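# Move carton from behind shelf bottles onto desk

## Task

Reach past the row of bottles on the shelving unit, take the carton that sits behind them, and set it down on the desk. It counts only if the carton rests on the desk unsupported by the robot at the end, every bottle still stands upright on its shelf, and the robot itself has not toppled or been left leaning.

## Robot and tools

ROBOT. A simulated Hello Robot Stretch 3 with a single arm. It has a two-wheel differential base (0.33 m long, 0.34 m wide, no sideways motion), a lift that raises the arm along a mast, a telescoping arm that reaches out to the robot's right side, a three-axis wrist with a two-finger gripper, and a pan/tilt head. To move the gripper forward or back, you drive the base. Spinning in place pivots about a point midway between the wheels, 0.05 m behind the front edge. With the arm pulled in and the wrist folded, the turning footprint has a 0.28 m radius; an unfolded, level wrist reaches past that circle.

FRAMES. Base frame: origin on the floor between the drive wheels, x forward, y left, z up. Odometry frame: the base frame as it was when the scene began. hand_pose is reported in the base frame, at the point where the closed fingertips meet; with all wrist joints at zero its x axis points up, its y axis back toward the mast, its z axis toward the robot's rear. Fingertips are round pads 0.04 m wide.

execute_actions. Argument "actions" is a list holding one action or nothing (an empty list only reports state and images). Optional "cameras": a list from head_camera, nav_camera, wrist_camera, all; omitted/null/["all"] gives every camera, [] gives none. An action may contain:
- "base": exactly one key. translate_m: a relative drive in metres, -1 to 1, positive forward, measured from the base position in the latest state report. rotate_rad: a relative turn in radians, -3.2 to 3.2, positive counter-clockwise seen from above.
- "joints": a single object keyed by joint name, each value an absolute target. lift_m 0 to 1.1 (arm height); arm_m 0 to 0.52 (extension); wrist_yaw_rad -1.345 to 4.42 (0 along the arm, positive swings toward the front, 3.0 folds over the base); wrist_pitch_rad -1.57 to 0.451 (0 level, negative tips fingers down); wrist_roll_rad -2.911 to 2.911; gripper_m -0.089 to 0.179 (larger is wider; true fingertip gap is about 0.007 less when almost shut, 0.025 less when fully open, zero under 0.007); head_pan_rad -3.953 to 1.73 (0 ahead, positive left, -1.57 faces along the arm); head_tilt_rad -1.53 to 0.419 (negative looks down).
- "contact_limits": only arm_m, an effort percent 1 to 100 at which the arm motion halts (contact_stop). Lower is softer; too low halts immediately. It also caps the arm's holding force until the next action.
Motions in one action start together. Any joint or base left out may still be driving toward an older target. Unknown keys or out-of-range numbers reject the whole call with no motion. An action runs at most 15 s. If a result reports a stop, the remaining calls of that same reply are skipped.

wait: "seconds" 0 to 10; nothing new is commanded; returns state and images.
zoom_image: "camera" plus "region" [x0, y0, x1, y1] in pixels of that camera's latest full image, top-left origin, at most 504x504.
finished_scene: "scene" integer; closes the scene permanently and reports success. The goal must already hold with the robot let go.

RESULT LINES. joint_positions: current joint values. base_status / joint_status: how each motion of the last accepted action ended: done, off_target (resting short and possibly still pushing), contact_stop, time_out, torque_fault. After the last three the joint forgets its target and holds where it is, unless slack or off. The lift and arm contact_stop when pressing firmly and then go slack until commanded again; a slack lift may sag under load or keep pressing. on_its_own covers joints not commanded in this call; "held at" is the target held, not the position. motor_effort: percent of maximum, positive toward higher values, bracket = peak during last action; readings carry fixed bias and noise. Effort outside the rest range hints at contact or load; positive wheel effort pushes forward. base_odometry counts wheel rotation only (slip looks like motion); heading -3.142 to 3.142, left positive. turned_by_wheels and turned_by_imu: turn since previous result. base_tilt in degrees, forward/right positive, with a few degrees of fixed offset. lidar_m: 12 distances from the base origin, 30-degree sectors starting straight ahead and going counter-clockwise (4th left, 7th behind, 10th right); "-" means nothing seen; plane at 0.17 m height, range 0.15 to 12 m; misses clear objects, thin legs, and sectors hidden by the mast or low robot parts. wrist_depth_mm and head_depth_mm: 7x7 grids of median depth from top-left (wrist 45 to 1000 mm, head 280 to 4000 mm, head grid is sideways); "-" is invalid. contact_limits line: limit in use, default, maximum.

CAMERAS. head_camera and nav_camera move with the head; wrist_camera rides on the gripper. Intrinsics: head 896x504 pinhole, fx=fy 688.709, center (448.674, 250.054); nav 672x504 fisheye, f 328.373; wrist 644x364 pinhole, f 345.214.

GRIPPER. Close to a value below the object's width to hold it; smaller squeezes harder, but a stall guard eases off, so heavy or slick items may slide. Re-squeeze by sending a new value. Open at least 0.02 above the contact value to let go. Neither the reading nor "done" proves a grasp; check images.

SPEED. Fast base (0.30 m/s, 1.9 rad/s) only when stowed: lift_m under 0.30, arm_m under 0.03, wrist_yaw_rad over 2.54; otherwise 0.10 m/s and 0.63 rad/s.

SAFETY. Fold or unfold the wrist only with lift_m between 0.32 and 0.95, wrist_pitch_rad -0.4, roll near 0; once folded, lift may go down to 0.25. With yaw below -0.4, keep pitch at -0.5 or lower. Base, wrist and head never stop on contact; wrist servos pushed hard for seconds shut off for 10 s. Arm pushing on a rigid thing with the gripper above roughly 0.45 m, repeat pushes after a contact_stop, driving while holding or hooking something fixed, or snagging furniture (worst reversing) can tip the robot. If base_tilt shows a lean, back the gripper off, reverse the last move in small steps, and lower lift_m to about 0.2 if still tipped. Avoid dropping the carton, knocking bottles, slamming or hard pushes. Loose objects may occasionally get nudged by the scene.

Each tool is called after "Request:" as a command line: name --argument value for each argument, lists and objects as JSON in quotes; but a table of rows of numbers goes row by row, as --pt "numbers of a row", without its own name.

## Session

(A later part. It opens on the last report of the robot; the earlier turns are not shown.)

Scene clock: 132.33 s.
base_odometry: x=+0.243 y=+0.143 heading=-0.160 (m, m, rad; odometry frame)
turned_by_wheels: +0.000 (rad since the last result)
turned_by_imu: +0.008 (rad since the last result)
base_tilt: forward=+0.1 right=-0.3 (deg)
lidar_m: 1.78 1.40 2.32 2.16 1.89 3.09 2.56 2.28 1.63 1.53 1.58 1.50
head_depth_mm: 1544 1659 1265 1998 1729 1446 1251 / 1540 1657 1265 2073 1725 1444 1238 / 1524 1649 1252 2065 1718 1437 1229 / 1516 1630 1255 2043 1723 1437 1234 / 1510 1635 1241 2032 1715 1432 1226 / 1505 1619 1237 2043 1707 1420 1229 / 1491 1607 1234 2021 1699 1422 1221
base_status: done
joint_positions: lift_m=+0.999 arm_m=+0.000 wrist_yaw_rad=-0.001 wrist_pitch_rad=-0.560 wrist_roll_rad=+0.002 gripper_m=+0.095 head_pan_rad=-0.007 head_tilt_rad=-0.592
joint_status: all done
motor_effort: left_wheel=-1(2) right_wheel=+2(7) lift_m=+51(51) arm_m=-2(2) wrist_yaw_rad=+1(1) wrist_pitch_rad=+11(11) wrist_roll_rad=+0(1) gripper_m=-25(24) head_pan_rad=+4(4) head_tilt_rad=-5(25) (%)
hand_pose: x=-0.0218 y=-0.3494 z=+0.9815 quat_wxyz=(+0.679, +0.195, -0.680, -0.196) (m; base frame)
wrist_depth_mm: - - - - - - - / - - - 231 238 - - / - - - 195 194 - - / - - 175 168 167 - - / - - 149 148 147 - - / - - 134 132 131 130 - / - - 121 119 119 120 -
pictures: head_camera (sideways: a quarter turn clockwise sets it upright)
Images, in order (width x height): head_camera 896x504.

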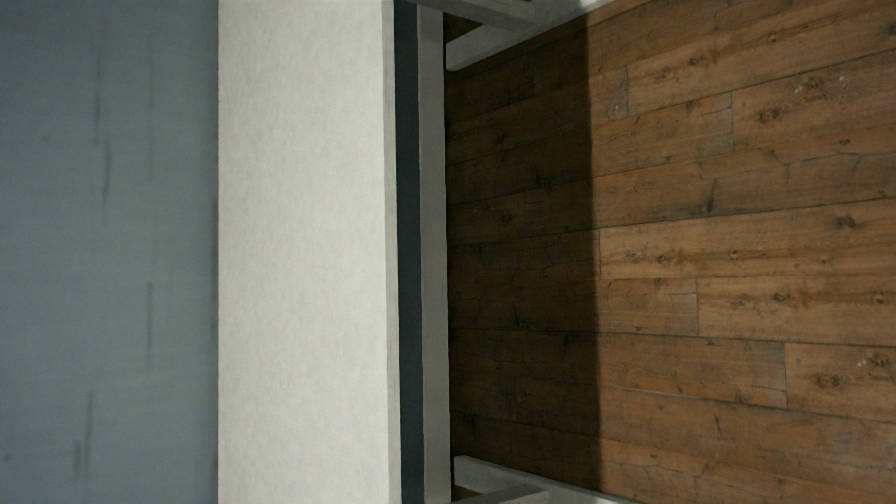

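Request:
execute_actions --actions '[{"base":{"translate_m":0.37}}]' --cameras '[]'

Request:
execute_actions --actions '[{"base":{"rotate_rad":1.6},"joints":{"arm_m":0.5,"head_pan_rad":-1.57,"head_tilt_rad":-0.6}}]' --cameras '["head_camera","wrist_camera"]'

Request:
execute_actions --actions '[{"joints":{"lift_m":0.92}}]' --cameras '["head_camera"]'

Scene clock: 144.87 s.
base_odometry: x=+0.609 y=+0.084 heading=-0.160 (m, m, rad; odometry frame)
turned_by_wheels: +0.000 (rad since the last result)
turned_by_imu: +0.003 (rad since the last result)
base_tilt: forward=+0.0 right=-0.3 (deg)
lidar_m: 1.41 1.07 1.95 2.24 2.30 2.76 2.92 2.26 1.61 1.52 1.56 1.18
head_depth_mm: 1215 1356 1270 956 1592 1438 1238 / 1207 1342 1257 952 1590 1437 1239 / 1201 1331 1260 950 1578 1436 1233 / 1197 1319 1248 946 1574 1432 1229 / 1189 1312 1243 943 1563 1425 1227 / 1185 1307 1239 940 1571 1431 1228 / 1179 1301 1229 933 822 1416 1222
base_status: done
joint_positions: lift_m=+0.999 arm_m=+0.000 wrist_yaw_rad=-0.001 wrist_pitch_rad=-0.560 wrist_roll_rad=+0.002 gripper_m=+0.095 head_pan_rad=-0.007 head_tilt_rad=-0.592
joint_status: not commanded
motor_effort: left_wheel=+0(3) right_wheel=+2(6) lift_m=+52(51) arm_m=-2(2) wrist_yaw_rad=+0(1) wrist_pitch_rad=+11(11) wrist_roll_rad=+0(1) gripper_m=-22(23) head_pan_rad=+4(3) head_tilt_rad=-5(5) (%)
hand_pose: x=-0.0218 y=-0.3494 z=+0.9815 quat_wxyz=(+0.679, +0.195, -0.680, -0.196) (m; base frame)
wrist_depth_mm: - - - - - - - / - - - 231 238 - - / - - - 194 193 - - / - - 175 169 167 - - / - - 150 148 147 - - / - - 134 132 132 130 - / - - 120 120 119 120 -
pictures: none
No camera images: the call's "cameras" was empty. Leave "cameras" out to get every camera's image.

Scene clock: 149.73 s.
base_odometry: x=+0.609 y=+0.084 heading=+1.440 (m, m, rad; odometry frame)
turned_by_wheels: +1.600 (rad since the last result)
turned_by_imu: +1.575 (rad since the last result)
base_tilt: forward=+0.0 right=-0.3 (deg)
lidar_m: 2.23 2.04 2.75 2.92 2.20 1.60 1.52 1.57 1.18 1.42 1.07 1.98
head_depth_mm: 1201 - 1214 957 1582 1447 1243 / 1173 1359 1268 956 1586 1449 1239 / 1166 1354 1130 917 1589 1439 1231 / 1181 1269 763 885 1583 1438 1231 / 1193 1328 1193 942 1578 1431 1230 / 1191 1326 1243 939 1579 1420 1227 / 1189 1321 1228 935 1559 1432 1230
base_status: done
joint_positions: lift_m=+0.999 arm_m=+0.500 wrist_yaw_rad=+0.000 wrist_pitch_rad=-0.560 wrist_roll_rad=+0.002 gripper_m=+0.095 head_pan_rad=-1.563 head_tilt_rad=-0.593
joint_status: all done
motor_effort: left_wheel=+0(4) right_wheel=+2(6) lift_m=+52(52) arm_m=+3(4) wrist_yaw_rad=+0(0) wrist_pitch_rad=+11(11) wrist_roll_rad=-1(1) gripper_m=-24(23) head_pan_rad=-5(54) head_tilt_rad=-5(6) (%)
hand_pose: x=-0.0216 y=-0.8489 z=+0.9815 quat_wxyz=(+0.679, +0.195, -0.680, -0.196) (m; base frame)
wrist_depth_mm: 663 659 657 660 647 655 656 / 740 732 714 231 238 711 725 / 704 716 647 195 193 678 677 / 587 591 174 168 167 576 568 / 511 522 149 148 147 494 492 / 446 - 133 132 131 131 436 / 403 387 121 120 119 121 386
pictures: head_camera (sideways: a quarter turn clockwise sets it upright), wrist_camera
Images, in order (width x height): head_camera 896x504, wrist_camera 644x364.

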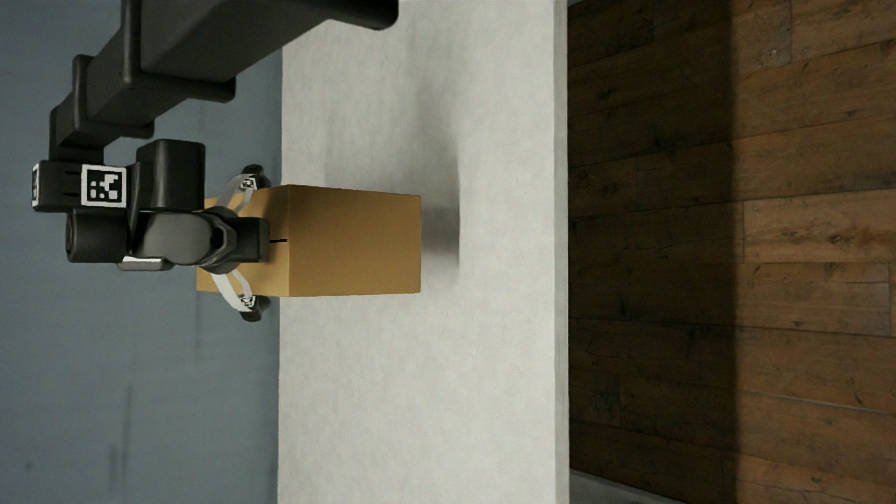

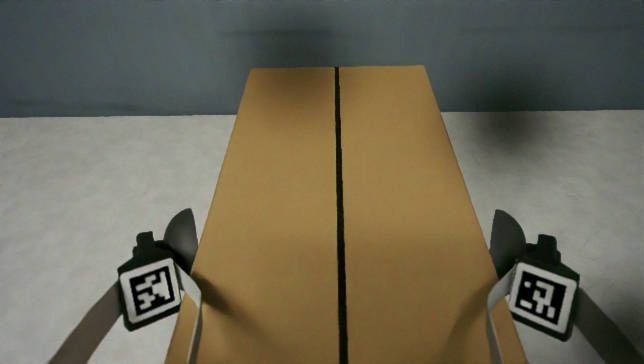

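Scene clock: 151.30 s.
base_odometry: x=+0.609 y=+0.084 heading=+1.440 (m, m, rad; odometry frame)
turned_by_wheels: +0.000 (rad since the last result)
turned_by_imu: +0.000 (rad since the last result)
base_tilt: forward=+0.0 right=-0.3 (deg)
lidar_m: 2.24 2.04 2.75 2.92 2.21 1.60 1.52 1.57 1.18 1.41 1.07 1.99
head_depth_mm: 1209 1334 1396 - 1643 1440 1241 / 1204 1295 1201 953 1602 1444 1236 / 1205 1273 1149 918 1586 1431 1234 / 1195 1289 791 857 1568 1432 1230 / 1194 1325 1242 940 1576 1427 1227 / 1201 1322 1234 937 1573 1430 1223 / 1192 1320 1233 936 1563 1424 1220
base_status: not commanded
joint_positions: lift_m=+0.921 arm_m=+0.500 wrist_yaw_rad=+0.000 wrist_pitch_rad=-0.560 wrist_roll_rad=+0.002 gripper_m=+0.095 head_pan_rad=-1.563 head_tilt_rad=-0.593
joint_status: all done
motor_effort: left_wheel=+0(0) right_wheel=+2(1) lift_m=+20(47) arm_m=+2(3) wrist_yaw_rad=+0(0) wrist_pitch_rad=+11(11) wrist_roll_rad=-1(1) gripper_m=-24(23) head_pan_rad=-5(5) head_tilt_rad=-5(5) (%)
hand_pose: x=-0.0216 y=-0.8489 z=+0.9026 quat_wxyz=(+0.679, +0.195, -0.680, -0.196) (m; base frame)
wrist_depth_mm: 669 644 656 652 648 649 638 / 705 698 687 232 237 659 654 / 561 559 519 196 194 545 543 / 475 470 174 168 167 454 455 / 408 415 149 148 147 392 390 / 359 - 133 133 131 131 346 / 319 310 120 119 118 120 311
pictures: head_camera (sideways: a quarter turn clockwise sets it upright)
Images, in order (width x height): head_camera 896x504.

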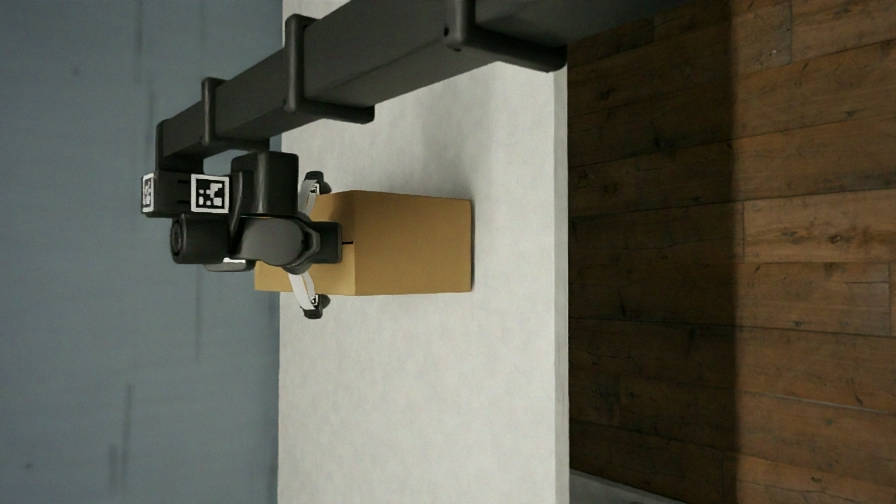

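Request:
execute_actions --actions '[{"joints":{"lift_m":0.905}}]' --cameras '[]'

Scene clock: 156.00 s.
base_odometry: x=+0.609 y=+0.084 heading=+1.440 (m, m, rad; odometry frame)
turned_by_wheels: +0.000 (rad since the last result)
turned_by_imu: +0.001 (rad since the last result)
base_tilt: forward=-0.1 right=-0.4 (deg)
lidar_m: 2.24 2.03 2.76 2.92 2.21 1.60 1.52 1.57 1.18 1.41 1.07 1.98
head_depth_mm: 1209 1340 1394 - - 1410 1239 / 1203 1311 - 921 1582 1443 1236 / 1199 1287 1130 916 1581 1442 1234 / 1196 1307 789 856 1572 1426 1240 / 1202 1323 1245 942 1585 1421 1227 / 1191 1320 1241 939 1570 1425 1222 / 1197 1318 1229 935 1559 1424 1219
base_status: not commanded
joint_positions: lift_m=+0.906 arm_m=+0.500 wrist_yaw_rad=+0.000 wrist_pitch_rad=-0.554 wrist_roll_rad=+0.002 gripper_m=+0.095 head_pan_rad=-1.563 head_tilt_rad=-0.593
joint_status: all done
motor_effort: left_wheel=+0(0) right_wheel=+1(2) lift_m=+18(20) arm_m=+2(3) wrist_yaw_rad=+0(0) wrist_pitch_rad=+8(11) wrist_roll_rad=+0(0) gripper_m=-24(24) head_pan_rad=-4(5) head_tilt_rad=-5(5) (%)
hand_pose: x=-0.0216 y=-0.8499 z=+0.8890 quat_wxyz=(+0.680, +0.193, -0.681, -0.194) (m; base frame)
wrist_depth_mm: 650 651 653 657 647 649 655 / 690 663 666 247 613 648 634 / 539 549 499 202 200 522 515 / 455 455 179 172 171 442 434 / 391 396 150 149 148 387 372 / 341 - 133 132 131 131 332 / 310 298 119 118 118 120 296
pictures: none
No camera images: the call's "cameras" was empty. Leave "cameras" out to get every camera's image.

Touching.

Request:
execute_actions --actions '[{"joints":{"gripper_m":0.17}}]' --cameras '[]'

Request:
execute_actions --actions '[{"joints":{"lift_m":0.98}}]' --cameras '["head_camera"]'

Scene clock: 164.63 s.
base_odometry: x=+0.609 y=+0.084 heading=+1.440 (m, m, rad; odometry frame)
turned_by_wheels: +0.000 (rad since the last result)
turned_by_imu: +0.001 (rad since the last result)
base_tilt: forward=+0.1 right=-0.3 (deg)
lidar_m: 2.24 2.03 2.75 2.93 2.20 1.60 1.51 1.57 1.18 1.41 1.07 1.98
head_depth_mm: 1211 1336 1401 - - 1414 1237 / 1209 1317 - 922 1590 1444 1236 / 1199 1292 1107 917 1575 1432 1230 / 1199 1309 788 853 1589 1429 1235 / 1198 1330 1246 944 1573 1436 1226 / 1197 1321 1233 938 1572 1419 1228 / 1196 1313 1233 933 1564 1418 1221
base_status: not commanded
joint_positions: lift_m=+0.906 arm_m=+0.500 wrist_yaw_rad=+0.000 wrist_pitch_rad=-0.556 wrist_roll_rad=+0.002 gripper_m=+0.170 head_pan_rad=-1.563 head_tilt_rad=-0.593
joint_status: all done
motor_effort: left_wheel=-1(0) right_wheel=+1(1) lift_m=+20(19) arm_m=+2(2) wrist_yaw_rad=+0(1) wrist_pitch_rad=+9(10) wrist_roll_rad=-1(1) gripper_m=+1(100) head_pan_rad=-5(5) head_tilt_rad=-5(5) (%)
hand_pose: x=-0.0216 y=-0.8497 z=+0.8886 quat_wxyz=(+0.679, +0.194, -0.680, -0.195) (m; base frame)
wrist_depth_mm: 658 651 653 645 656 656 652 / 671 660 656 661 638 644 634 / 537 536 522 210 218 520 514 / 454 449 189 177 176 445 430 / 386 395 158 152 151 377 381 / 342 340 135 134 134 138 - / 295 297 120 120 119 121 287
pictures: none
No camera images: the call's "cameras" was empty. Leave "cameras" out to get every camera's image.

Scene clock: 166.13 s.
base_odometry: x=+0.609 y=+0.084 heading=+1.440 (m, m, rad; odometry frame)
turned_by_wheels: +0.000 (rad since the last result)
turned_by_imu: +0.000 (rad since the last result)
base_tilt: forward=+0.0 right=-0.3 (deg)
lidar_m: 2.24 2.04 2.76 2.92 2.20 1.60 1.52 1.57 1.18 1.41 1.07 1.99
head_depth_mm: 1203 - - 927 1594 1439 1242 / 1187 1379 1263 956 1605 1438 1238 / 1170 - 1204 918 1594 1439 1236 / 1185 1324 822 854 1570 1436 1228 / 1193 1326 1243 943 1565 1432 1231 / 1196 1322 1237 938 1582 1428 1226 / 1191 1322 1231 934 1561 1417 1225
base_status: not commanded
joint_positions: lift_m=+0.979 arm_m=+0.500 wrist_yaw_rad=+0.000 wrist_pitch_rad=-0.556 wrist_roll_rad=+0.002 gripper_m=+0.170 head_pan_rad=-1.563 head_tilt_rad=-0.593
joint_status: all done
motor_effort: left_wheel=+0(0) right_wheel=+1(1) lift_m=+51(53) arm_m=+3(3) wrist_yaw_rad=+0(0) wrist_pitch_rad=+9(9) wrist_roll_rad=+0(1) gripper_m=+1(0) head_pan_rad=-5(5) head_tilt_rad=-5(5) (%)
hand_pose: x=-0.0216 y=-0.8497 z=+0.9624 quat_wxyz=(+0.679, +0.194, -0.680, -0.195) (m; base frame)
wrist_depth_mm: 658 658 645 650 648 650 642 / 732 730 722 727 731 704 712 / 677 677 659 657 654 643 641 / 564 563 560 285 543 543 542 / 485 495 466 247 258 472 474 / 429 425 411 217 221 417 - / 368 378 363 194 193 372 359
pictures: head_camera (sideways: a quarter turn clockwise sets it upright)
Images, in order (width x height): head_camera 896x504.

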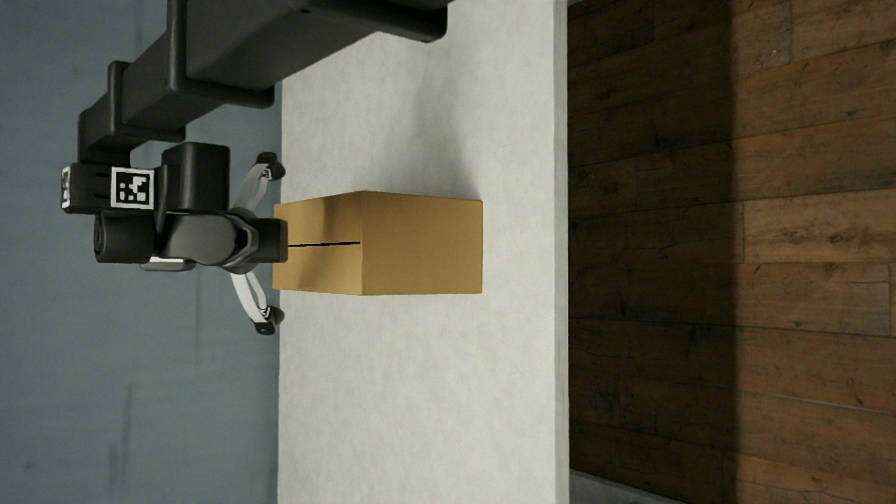

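Quick check of bottles.

Request:
execute_actions --actions '[{"joints":{"head_pan_rad":1.6,"head_tilt_rad":-0.2}}]' --cameras '["head_camera"]'

Scene clock: 171.33 s.
base_odometry: x=+0.609 y=+0.084 heading=+1.440 (m, m, rad; odometry frame)
turned_by_wheels: +0.000 (rad since the last result)
turned_by_imu: +0.001 (rad since the last result)
base_tilt: forward=+0.0 right=-0.3 (deg)
lidar_m: 2.23 2.04 2.75 2.92 2.20 1.60 1.51 1.57 1.18 1.41 1.07 1.99
head_depth_mm: 2958 3111 3256 3422 3022 2122 1642 / 2962 3055 3257 3411 2932 2135 1643 / 2911 3028 3126 3327 2974 2128 1638 / 2898 3001 3257 3320 2942 2124 1643 / 2902 3048 3175 3240 2905 2081 1629 / 2941 3030 3219 3331 2938 2081 1640 / 2968 3060 3212 3359 2938 2072 1628
base_status: not commanded
joint_positions: lift_m=+0.979 arm_m=+0.500 wrist_yaw_rad=+0.000 wrist_pitch_rad=-0.556 wrist_roll_rad=+0.002 gripper_m=+0.170 head_pan_rad=+1.593 head_tilt_rad=-0.211
joint_status: all done
motor_effort: left_wheel=-1(0) right_wheel=+1(1) lift_m=+51(51) arm_m=+3(3) wrist_yaw_rad=+0(0) wrist_pitch_rad=+9(9) wrist_roll_rad=-1(0) gripper_m=-1(0) head_pan_rad=+4(51) head_tilt_rad=+6(37) (%)
hand_pose: x=-0.0216 y=-0.8497 z=+0.9624 quat_wxyz=(+0.679, +0.194, -0.680, -0.195) (m; base frame)
wrist_depth_mm: 657 662 650 657 644 643 655 / 718 722 713 715 711 734 711 / 670 686 666 659 659 641 652 / 570 575 557 287 530 549 545 / 489 495 470 248 259 474 470 / 427 426 408 218 221 414 - / 373 379 361 194 192 374 360
pictures: head_camera (sideways: a quarter turn clockwise sets it upright)
Images, in order (width x height): head_camera 896x504.

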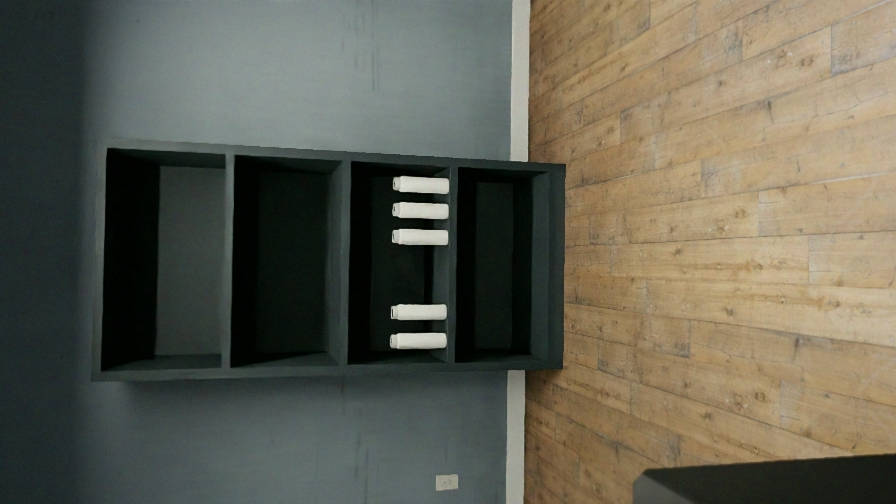

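Request:
finished_scene --scene 2

The scene is finished: the task was done.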